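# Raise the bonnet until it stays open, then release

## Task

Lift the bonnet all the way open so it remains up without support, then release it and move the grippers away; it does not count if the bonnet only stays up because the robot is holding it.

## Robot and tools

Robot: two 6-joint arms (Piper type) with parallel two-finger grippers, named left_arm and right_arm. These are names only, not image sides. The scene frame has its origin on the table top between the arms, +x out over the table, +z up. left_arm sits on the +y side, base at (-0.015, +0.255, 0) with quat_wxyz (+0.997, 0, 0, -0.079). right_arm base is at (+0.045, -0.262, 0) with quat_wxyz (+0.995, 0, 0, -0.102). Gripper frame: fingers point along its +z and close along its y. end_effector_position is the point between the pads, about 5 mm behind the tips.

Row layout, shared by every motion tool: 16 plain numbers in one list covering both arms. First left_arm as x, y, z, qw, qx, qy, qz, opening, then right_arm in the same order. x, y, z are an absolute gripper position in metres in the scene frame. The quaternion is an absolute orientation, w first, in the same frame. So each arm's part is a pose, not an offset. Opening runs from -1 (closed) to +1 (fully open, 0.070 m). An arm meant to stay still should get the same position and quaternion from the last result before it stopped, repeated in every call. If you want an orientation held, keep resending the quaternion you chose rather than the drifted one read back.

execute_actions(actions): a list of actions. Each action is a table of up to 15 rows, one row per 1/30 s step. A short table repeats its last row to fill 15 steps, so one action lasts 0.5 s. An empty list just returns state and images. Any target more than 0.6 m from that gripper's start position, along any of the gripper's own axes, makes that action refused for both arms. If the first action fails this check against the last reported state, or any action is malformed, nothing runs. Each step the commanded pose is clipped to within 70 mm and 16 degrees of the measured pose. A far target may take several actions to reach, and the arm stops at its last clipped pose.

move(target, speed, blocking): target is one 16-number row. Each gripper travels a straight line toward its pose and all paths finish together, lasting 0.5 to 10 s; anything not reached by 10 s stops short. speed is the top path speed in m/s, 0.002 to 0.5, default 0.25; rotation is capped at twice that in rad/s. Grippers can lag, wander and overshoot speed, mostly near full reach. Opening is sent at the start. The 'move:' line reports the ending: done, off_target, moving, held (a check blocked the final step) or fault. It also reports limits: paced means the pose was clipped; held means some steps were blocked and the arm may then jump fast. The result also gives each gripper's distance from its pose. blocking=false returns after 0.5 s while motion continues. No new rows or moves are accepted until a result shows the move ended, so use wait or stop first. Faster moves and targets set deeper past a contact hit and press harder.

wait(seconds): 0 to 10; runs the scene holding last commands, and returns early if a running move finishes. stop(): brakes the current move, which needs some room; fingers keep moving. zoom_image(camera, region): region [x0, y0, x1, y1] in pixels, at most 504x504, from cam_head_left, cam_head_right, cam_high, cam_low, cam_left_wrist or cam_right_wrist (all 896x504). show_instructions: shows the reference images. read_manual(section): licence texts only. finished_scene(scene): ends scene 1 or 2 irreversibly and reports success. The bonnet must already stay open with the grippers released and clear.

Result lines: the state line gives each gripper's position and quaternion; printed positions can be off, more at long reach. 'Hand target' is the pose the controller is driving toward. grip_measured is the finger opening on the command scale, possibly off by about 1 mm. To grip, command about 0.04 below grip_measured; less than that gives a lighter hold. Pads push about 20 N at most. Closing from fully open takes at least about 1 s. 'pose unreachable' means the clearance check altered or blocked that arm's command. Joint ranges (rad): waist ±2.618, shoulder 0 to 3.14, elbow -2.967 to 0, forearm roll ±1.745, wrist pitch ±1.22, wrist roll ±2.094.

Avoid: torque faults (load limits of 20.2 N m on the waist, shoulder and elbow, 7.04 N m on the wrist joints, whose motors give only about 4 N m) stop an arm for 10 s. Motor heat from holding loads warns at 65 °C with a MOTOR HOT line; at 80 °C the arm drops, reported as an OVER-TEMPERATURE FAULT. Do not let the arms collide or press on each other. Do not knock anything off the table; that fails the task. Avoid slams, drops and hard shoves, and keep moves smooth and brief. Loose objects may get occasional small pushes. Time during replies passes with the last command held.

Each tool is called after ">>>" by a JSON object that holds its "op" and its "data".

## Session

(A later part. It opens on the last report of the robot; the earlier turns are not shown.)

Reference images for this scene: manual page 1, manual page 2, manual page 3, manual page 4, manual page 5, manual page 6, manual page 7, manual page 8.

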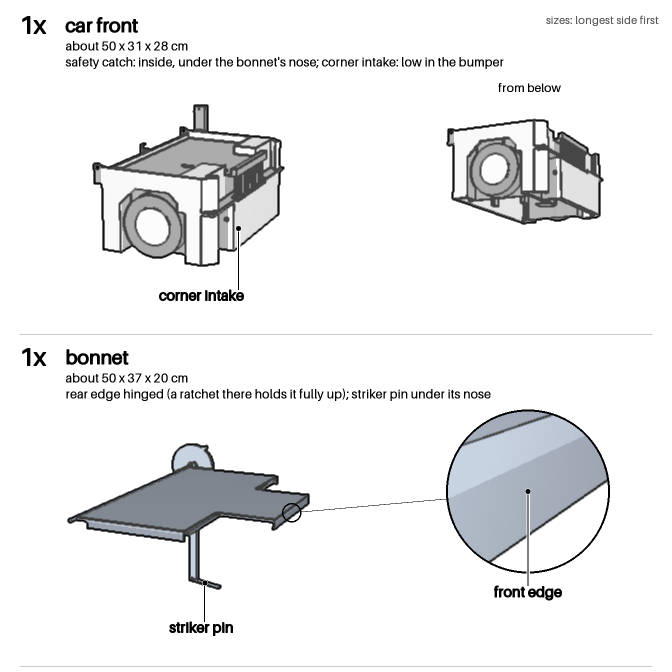

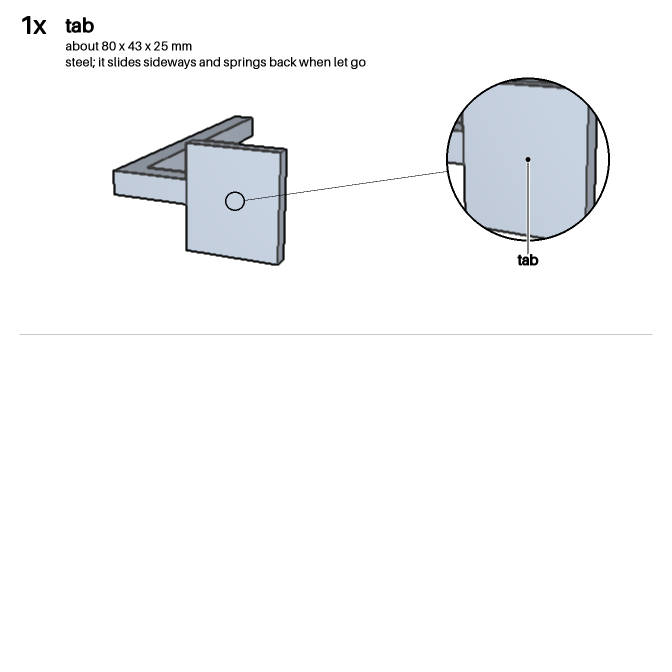

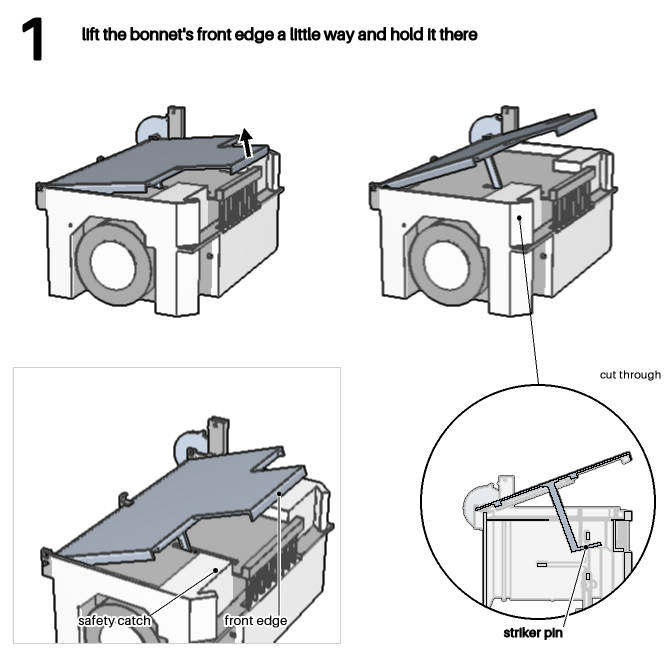

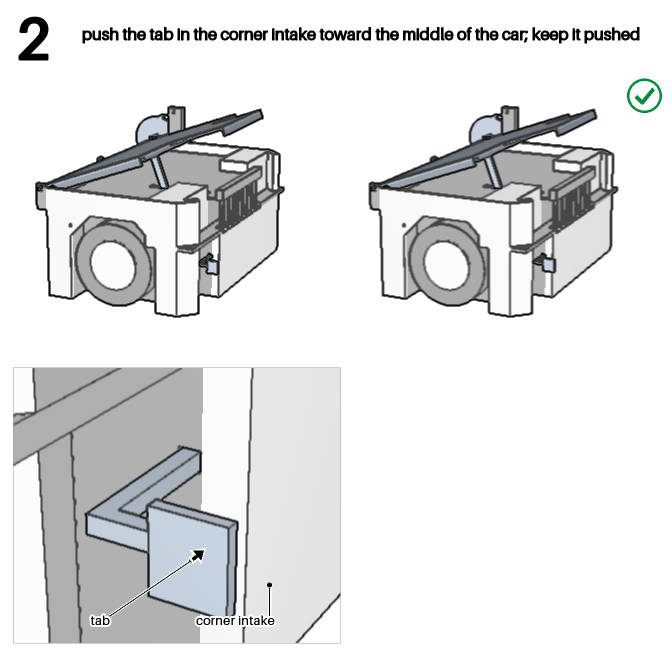

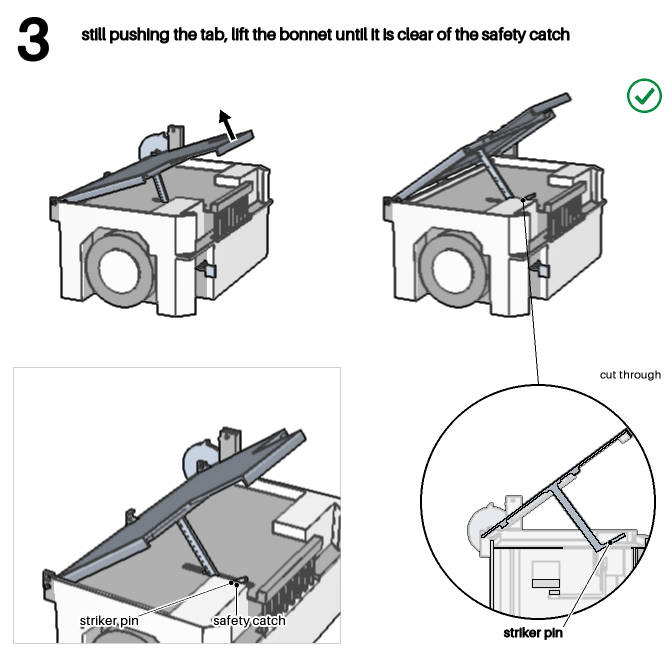

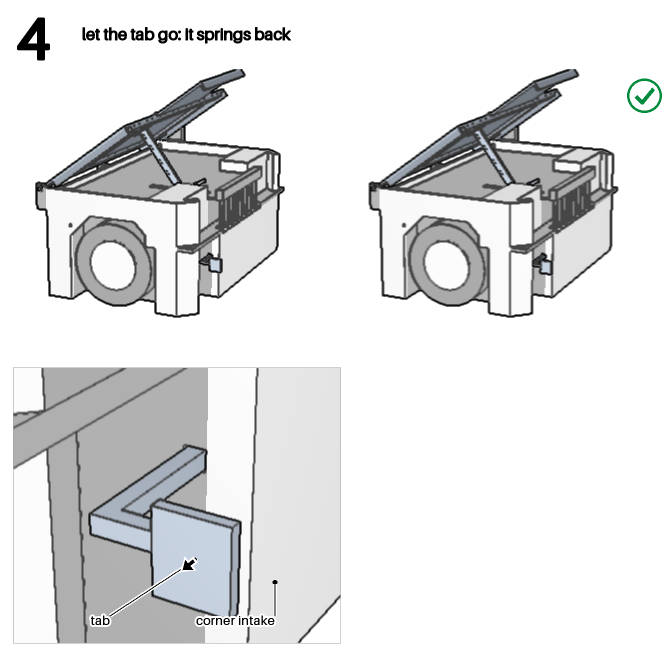

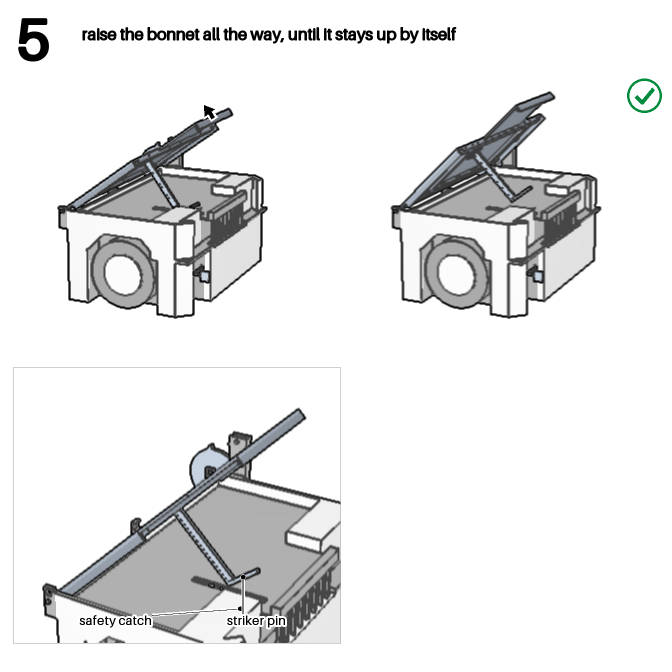

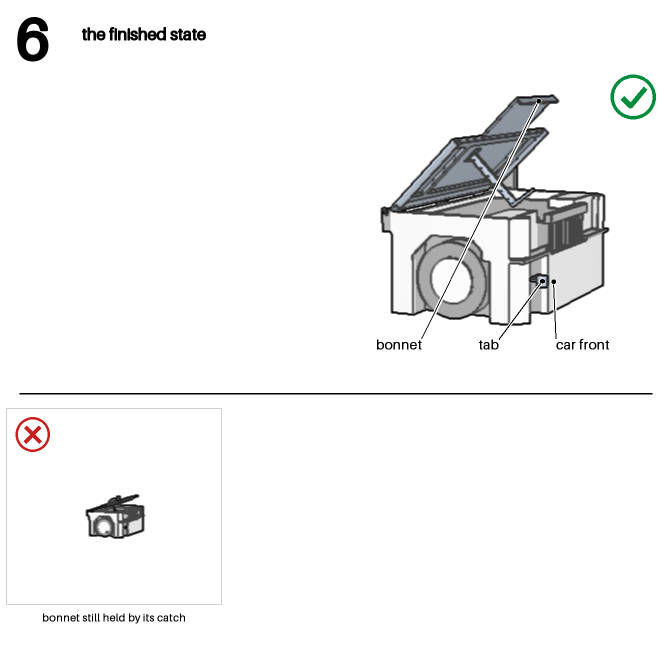

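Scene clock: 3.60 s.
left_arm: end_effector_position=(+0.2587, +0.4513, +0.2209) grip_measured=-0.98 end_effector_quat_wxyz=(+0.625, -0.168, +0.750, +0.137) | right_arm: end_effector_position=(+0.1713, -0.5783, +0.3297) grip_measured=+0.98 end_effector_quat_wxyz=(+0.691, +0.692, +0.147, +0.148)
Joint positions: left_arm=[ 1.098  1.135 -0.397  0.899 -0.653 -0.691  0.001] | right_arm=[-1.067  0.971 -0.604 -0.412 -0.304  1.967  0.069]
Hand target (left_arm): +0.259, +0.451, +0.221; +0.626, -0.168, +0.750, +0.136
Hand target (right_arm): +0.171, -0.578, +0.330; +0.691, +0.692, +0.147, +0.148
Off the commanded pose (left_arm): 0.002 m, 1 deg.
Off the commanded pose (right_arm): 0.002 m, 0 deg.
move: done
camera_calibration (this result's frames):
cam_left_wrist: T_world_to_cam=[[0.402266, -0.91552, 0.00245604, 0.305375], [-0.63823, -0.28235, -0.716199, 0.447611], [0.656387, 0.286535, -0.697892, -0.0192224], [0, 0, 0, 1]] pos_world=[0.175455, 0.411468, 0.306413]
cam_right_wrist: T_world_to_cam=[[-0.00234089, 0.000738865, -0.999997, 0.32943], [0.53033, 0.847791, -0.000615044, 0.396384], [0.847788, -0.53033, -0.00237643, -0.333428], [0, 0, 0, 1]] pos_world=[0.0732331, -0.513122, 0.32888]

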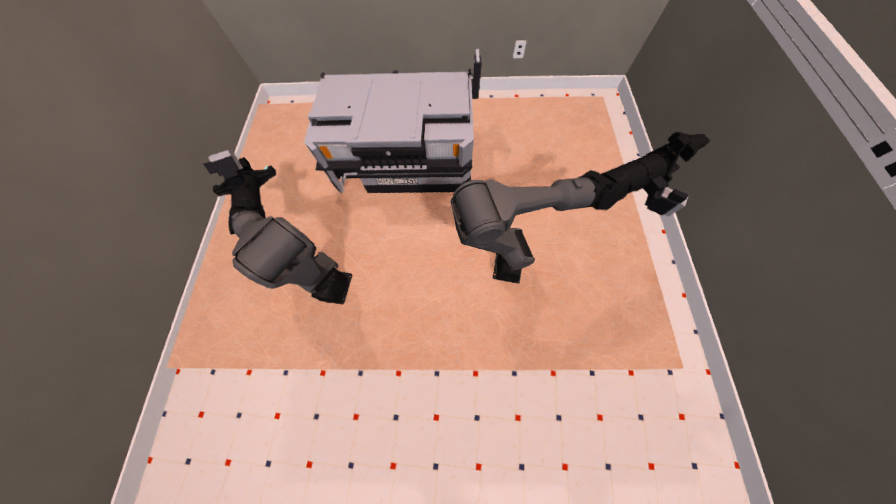

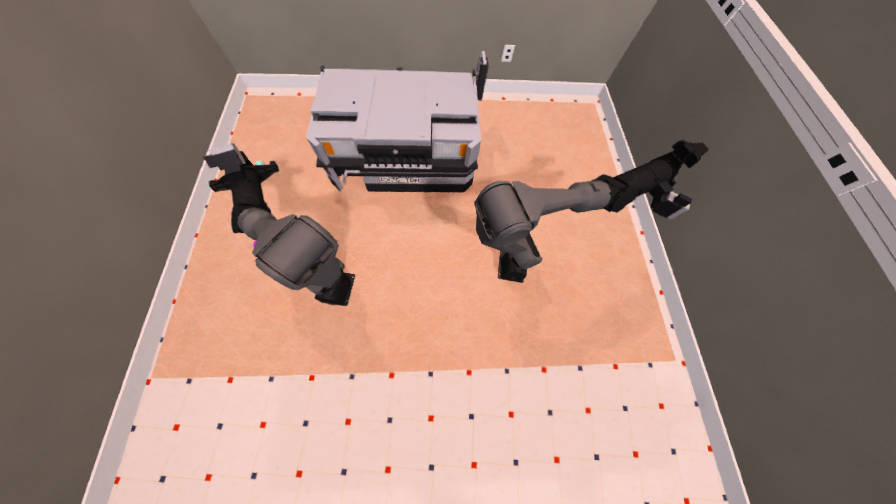

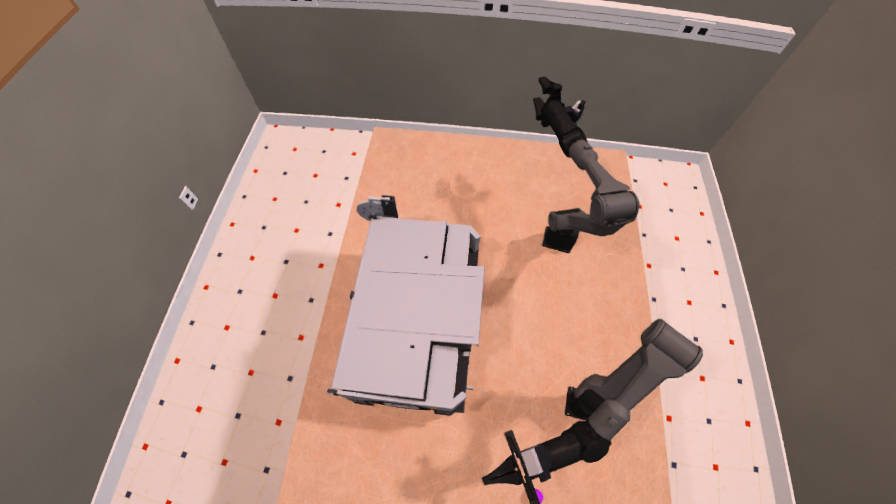

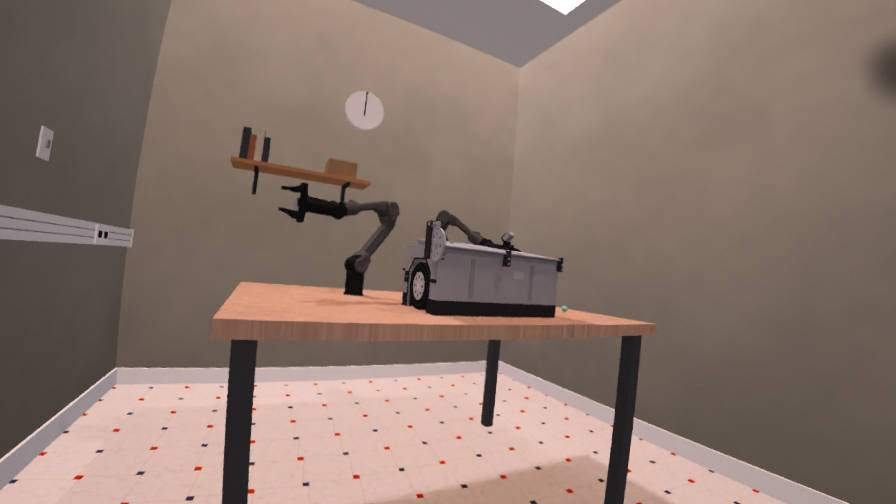

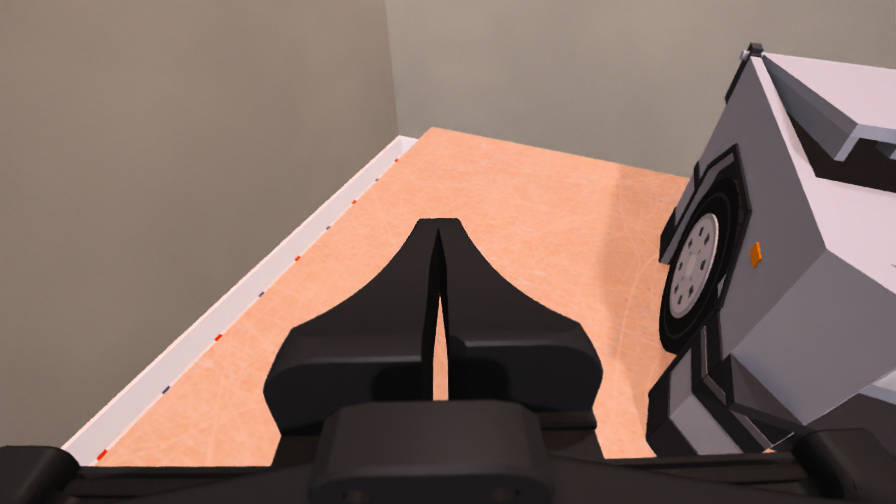

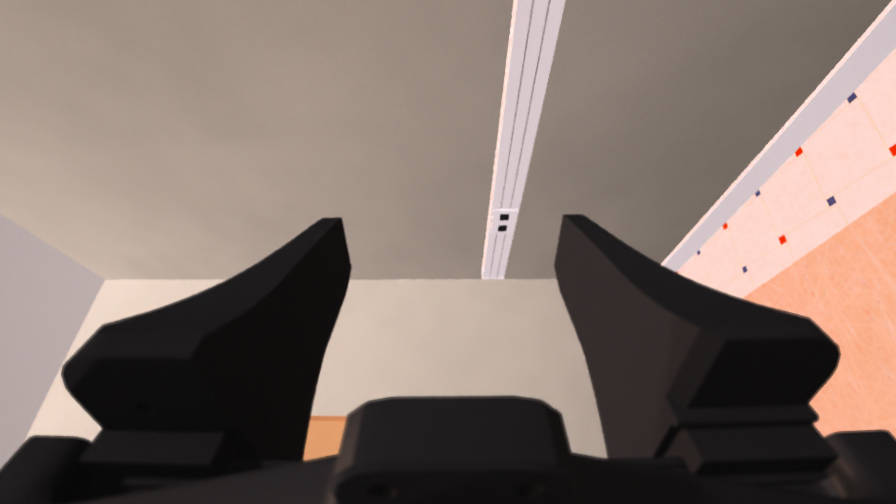

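>>> {"op": "move", "data": {"target": [0.255,0.29,0.088,0.4988,0.0604,0.8639,-0.0349,-1, 0.373,-0.35,0.33,0.5862,0.5862,0.3954,0.3954,1], "speed": 0.25}}

>>> {"op": "move", "data": {"target": [0.255,0.29,0.088,0.4988,0.0604,0.8639,-0.0349,-1, 0.258,0.015,0.32,0.3642,0.3642,0.6061,0.6061,1], "speed": 0.25}}

>>> {"op": "move", "data": {"target": [0.255,0.29,0.088,0.4988,0.0604,0.8639,-0.0349,-1, 0.258,0.015,0.253,0.3642,0.3642,0.6061,0.6061,1], "speed": 0.1}}

Scene clock: 6.37 s.
left_arm: end_effector_position=(+0.2530, +0.2893, +0.0890) grip_measured=-0.98 end_effector_quat_wxyz=(+0.495, +0.061, +0.866, -0.031) | right_arm: end_effector_position=(+0.3705, -0.3483, +0.3300) grip_measured=+0.98 end_effector_quat_wxyz=(+0.586, +0.586, +0.400, +0.391)
Joint positions: left_arm=[ 0.804  1.25  -0.147  1.176 -0.716 -0.592  0.001] | right_arm=[ 0.174  0.969 -0.61   0.954 -0.44   0.657  0.069]
Hand target (left_arm): +0.253, +0.289, +0.089; +0.495, +0.061, +0.866, -0.031
Hand target (right_arm): +0.370, -0.348, +0.330; +0.586, +0.586, +0.400, +0.391
Off the commanded pose (left_arm): 0.002 m, 1 deg.
Off the commanded pose (right_arm): 0.003 m, 1 deg.
move: done
camera_calibration (this result's frames):
cam_left_wrist: T_world_to_cam=[[-0.159147, -0.987253, -0.00188448, 0.322809], [-0.890225, 0.144331, -0.432051, 0.21883], [0.426816, -0.0670822, -0.901847, 0.117424], [0, 0, 0, 1]] pos_world=[0.196063, 0.294987, 0.201053]
cam_right_wrist: T_world_to_cam=[[-0.0123995, -0.00999508, -0.999873, 0.330004], [-0.205844, 0.978558, -0.00722933, 0.416184], [0.978506, 0.205728, -0.014191, -0.168478], [0, 0, 0, 1]] pos_world=[0.254617, -0.369301, 0.33058]

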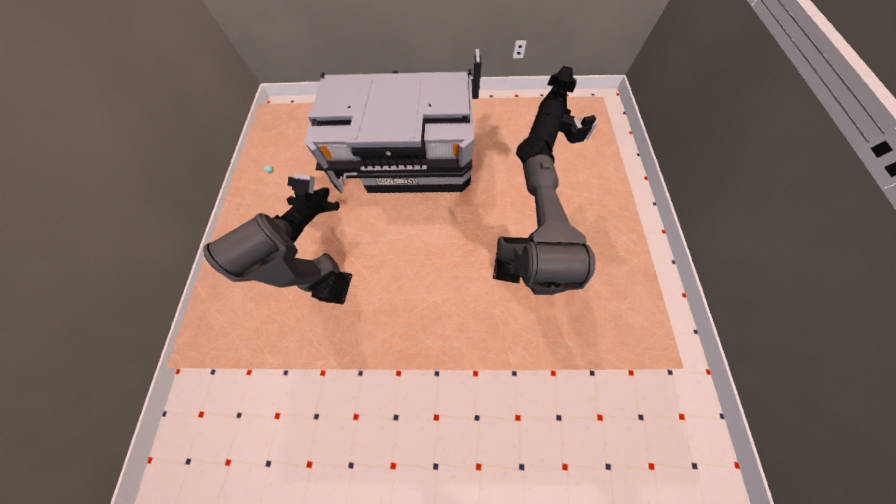

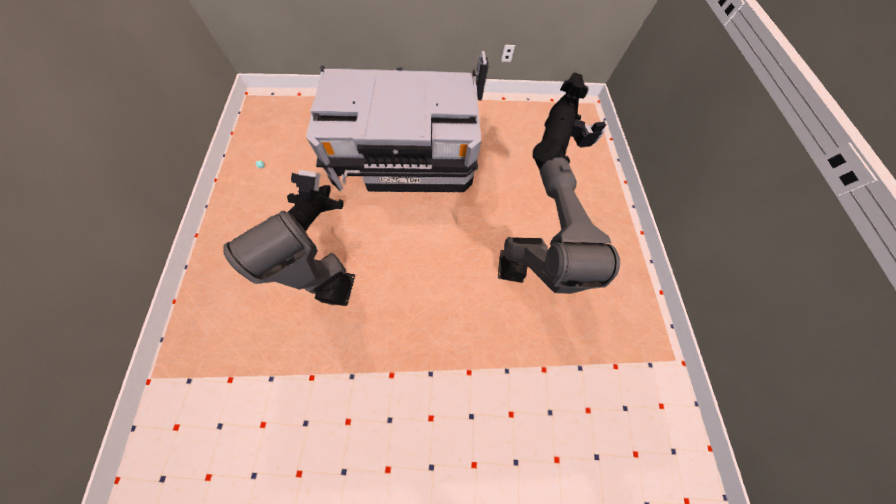

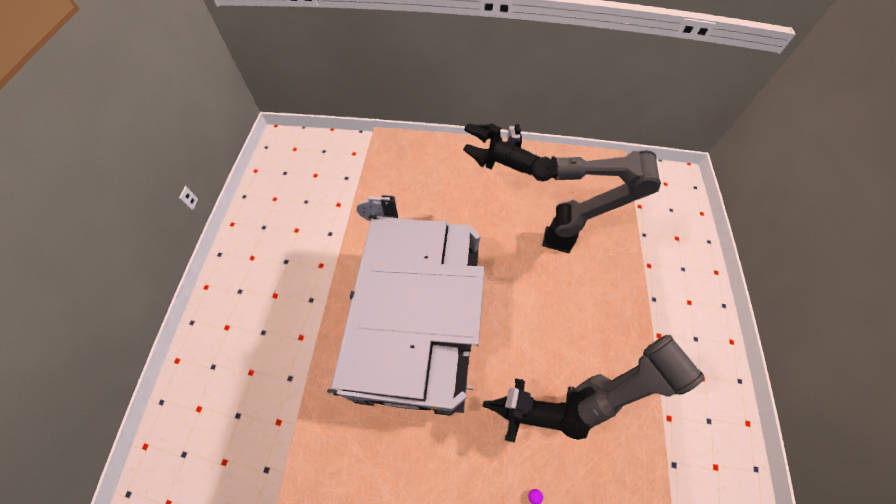

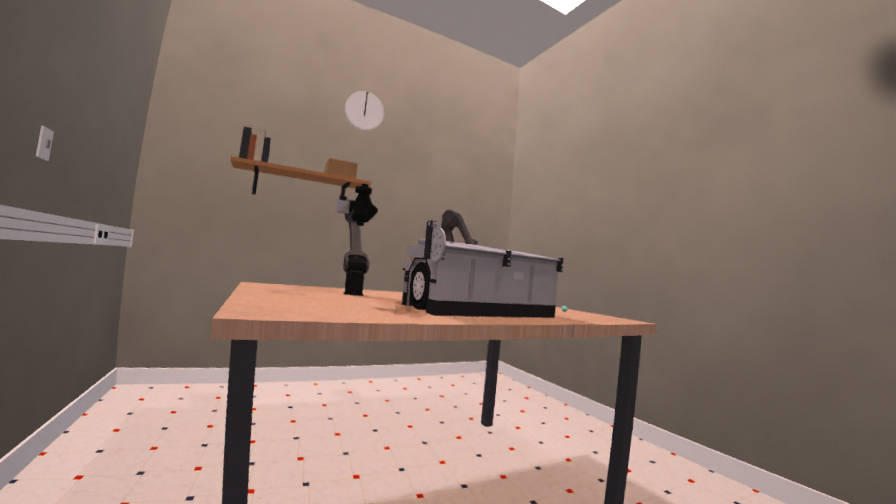

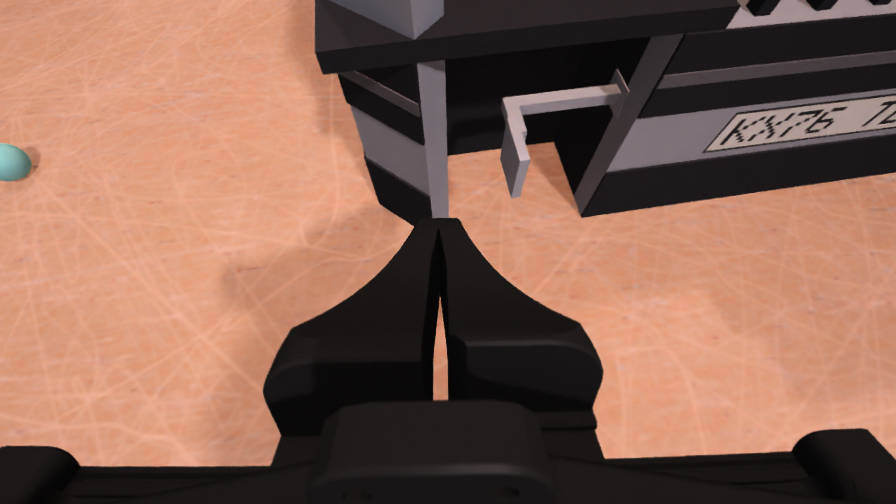

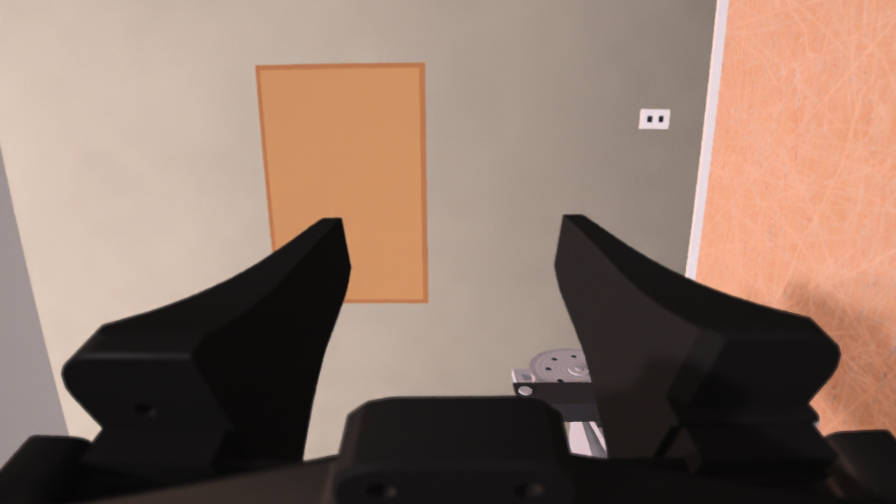

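Scene clock: 8.47 s.
left_arm: end_effector_position=(+0.2550, +0.2899, +0.0880) grip_measured=-0.98 end_effector_quat_wxyz=(+0.499, +0.060, +0.864, -0.035) | right_arm: end_effector_position=(+0.2545, +0.0136, +0.3212) grip_measured=+0.98 end_effector_quat_wxyz=(+0.368, +0.360, +0.608, +0.604)
Joint positions: left_arm=[ 0.813  1.277 -0.147  1.156 -0.741 -0.562  0.001] | right_arm=[ 1.696  1.196 -0.703  1.323 -1.055  0.46   0.069]
Hand target (left_arm): +0.255, +0.290, +0.088; +0.499, +0.060, +0.864, -0.035
Hand target (right_arm): +0.255, +0.013, +0.321; +0.368, +0.360, +0.608, +0.604
Off the commanded pose (left_arm): 0.000 m, 0 deg.
Off the commanded pose (right_arm): 0.004 m, 1 deg.
move: off_target (right_arm)
camera_calibration (this result's frames):
cam_left_wrist: T_world_to_cam=[[-0.161369, -0.986882, 0.00484574, 0.323619], [-0.886495, 0.142793, -0.440155, 0.220263], [0.433689, -0.075323, -0.897909, 0.115973], [0, 0, 0, 1]] pos_world=[0.197188, 0.296657, 0.199515]
cam_right_wrist: T_world_to_cam=[[0.00655927, -0.0139095, -0.999882, 0.318667], [-0.882278, 0.470568, -0.0123339, 0.218822], [0.470684, 0.882254, -0.00918547, -0.0111695], [0, 0, 0, 1]] pos_world=[0.196229, -0.0886839, 0.321226]

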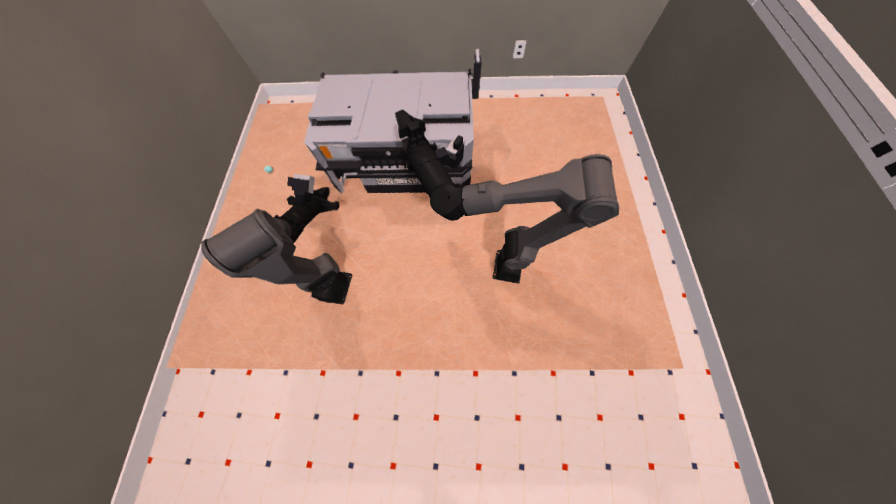

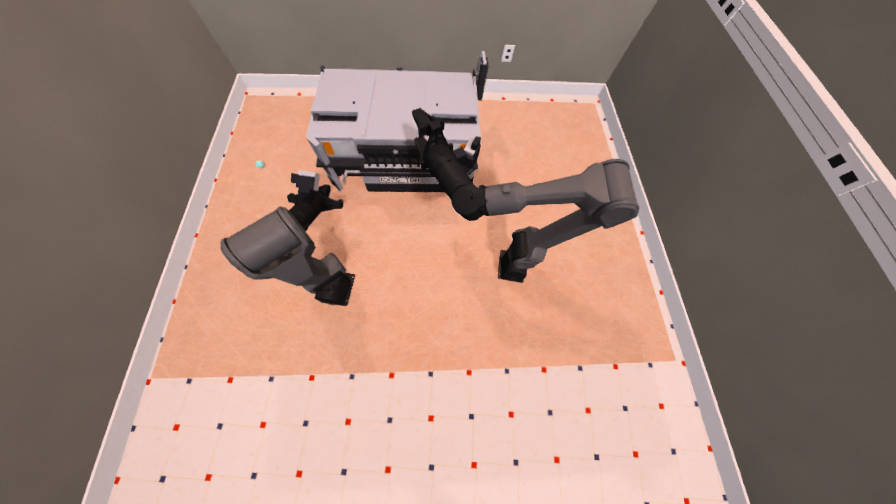

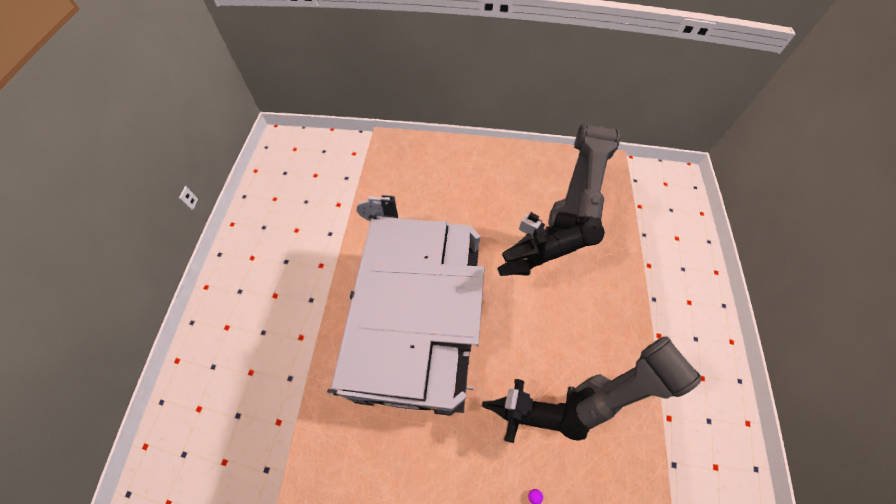

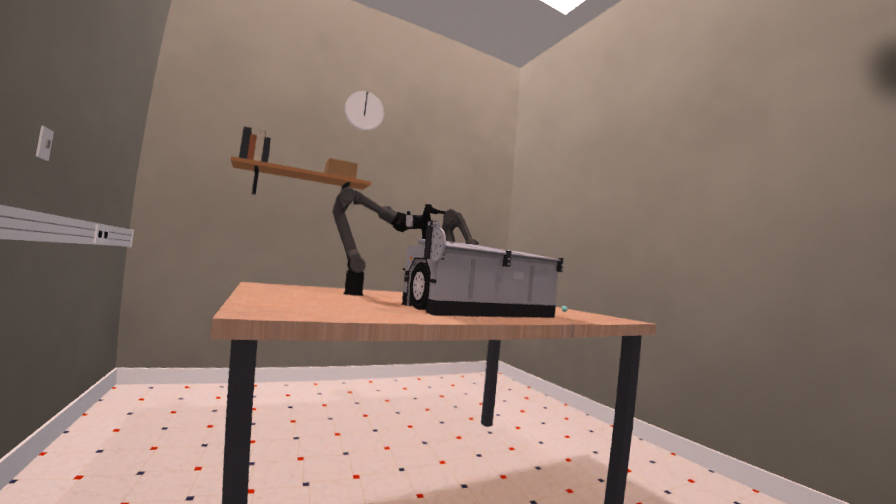

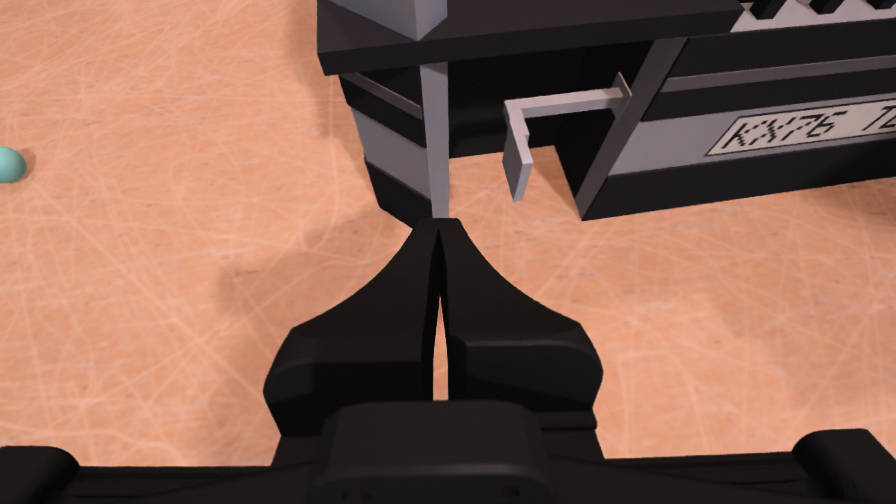

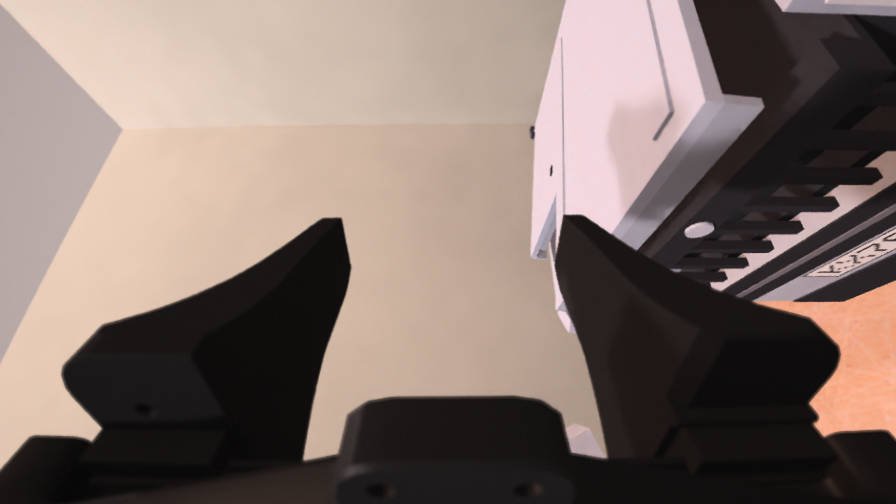

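Scene clock: 9.47 s.
left_arm: end_effector_position=(+0.2550, +0.2900, +0.0880) grip_measured=-0.98 end_effector_quat_wxyz=(+0.499, +0.060, +0.864, -0.035) | right_arm: end_effector_position=(+0.2579, +0.0142, +0.2528) grip_measured=+0.98 end_effector_quat_wxyz=(+0.365, +0.364, +0.607, +0.606)
Joint positions: left_arm=[ 0.813  1.277 -0.147  1.156 -0.741 -0.561  0.001] | right_arm=[ 1.677  1.341 -0.509  1.149 -1.152  0.834  0.069]
Hand target (left_arm): +0.255, +0.290, +0.088; +0.499, +0.060, +0.864, -0.035
Hand target (right_arm): +0.258, +0.014, +0.253; +0.364, +0.364, +0.606, +0.606
Off the commanded pose (left_arm): 0.000 m, 0 deg.
Off the commanded pose (right_arm): 0.001 m, 0 deg.
move: done
camera_calibration (this result's frames):
cam_left_wrist: T_world_to_cam=[[-0.161244, -0.986903, 0.00471911, 0.323658], [-0.886402, 0.142718, -0.440367, 0.22031], [0.433927, -0.0751897, -0.897805, 0.1159], [0, 0, 0, 1]] pos_world=[0.197179, 0.296691, 0.199545]
cam_right_wrist: T_world_to_cam=[[0.000355927, -0.00565735, -0.999984, 0.251702], [-0.881799, 0.471616, -0.002982, 0.218236], [0.471625, 0.881786, -0.00482078, -0.0152755], [0, 0, 0, 1]] pos_world=[0.199555, -0.0880299, 0.252275]

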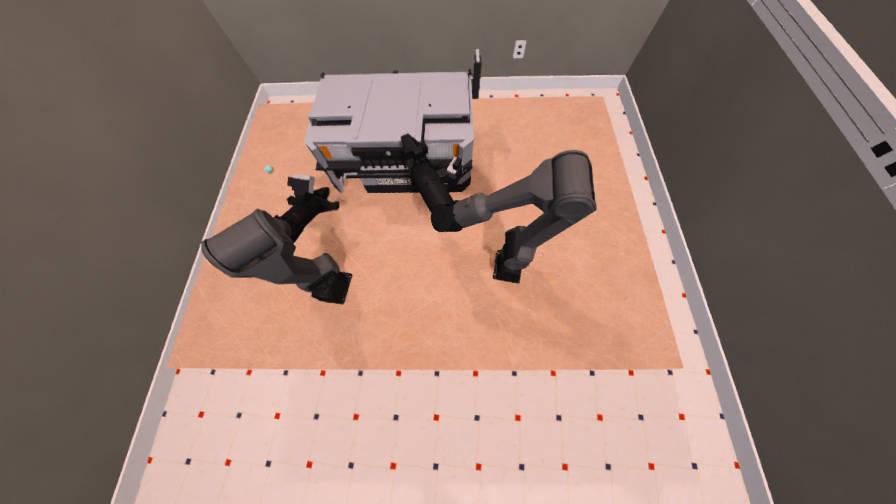

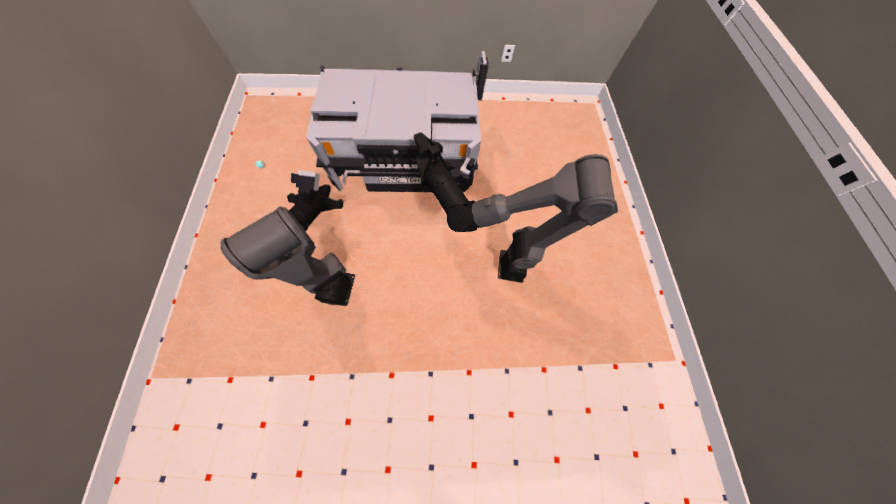

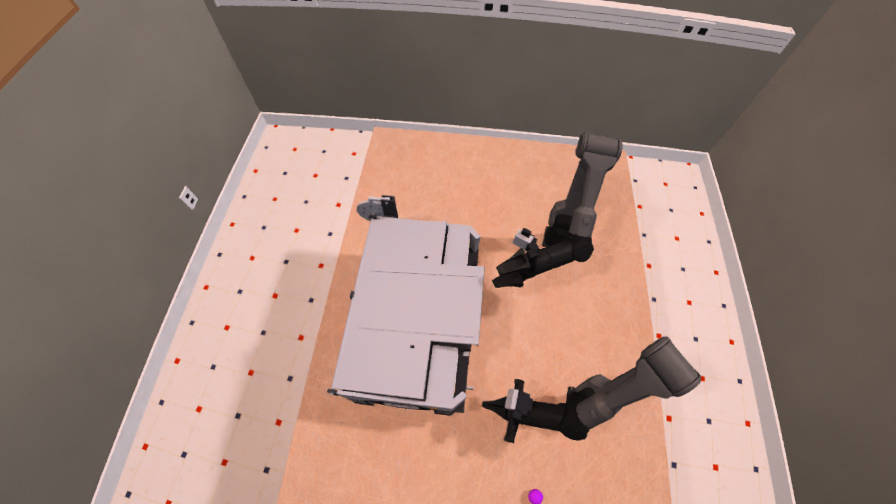

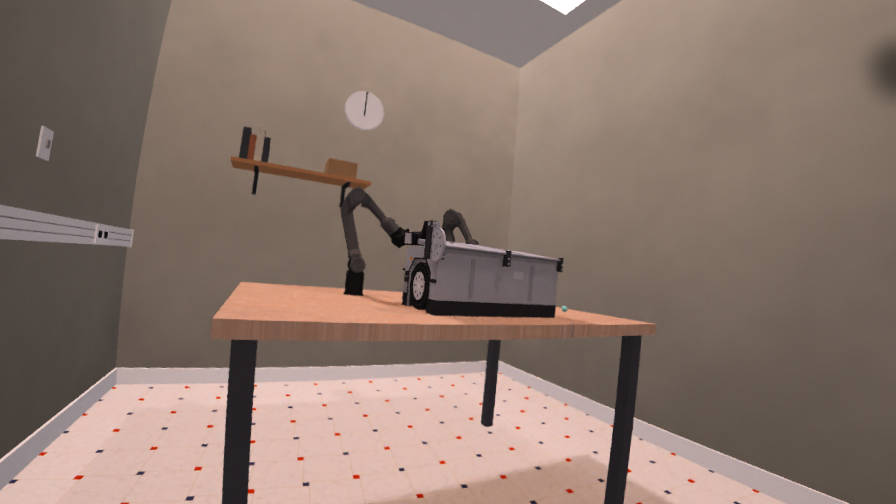

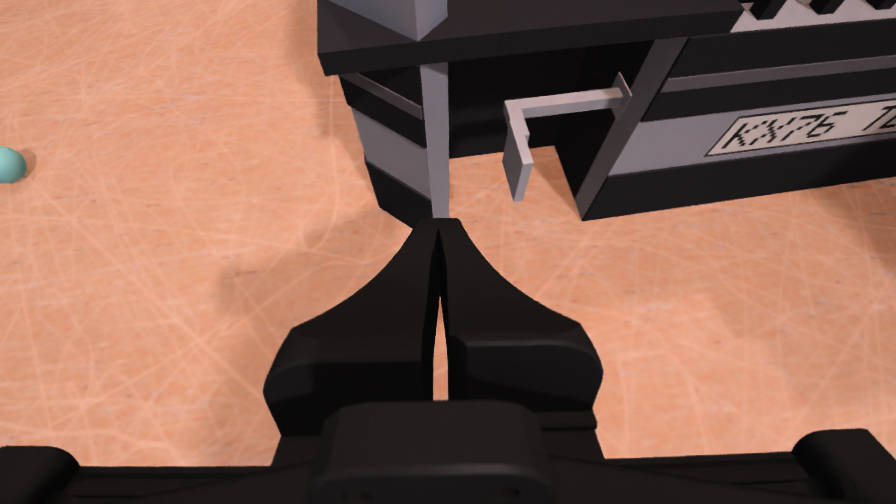

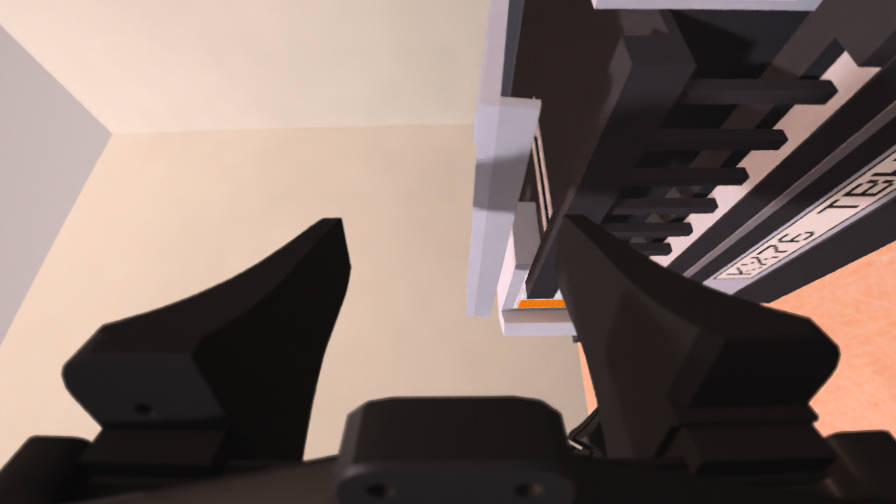

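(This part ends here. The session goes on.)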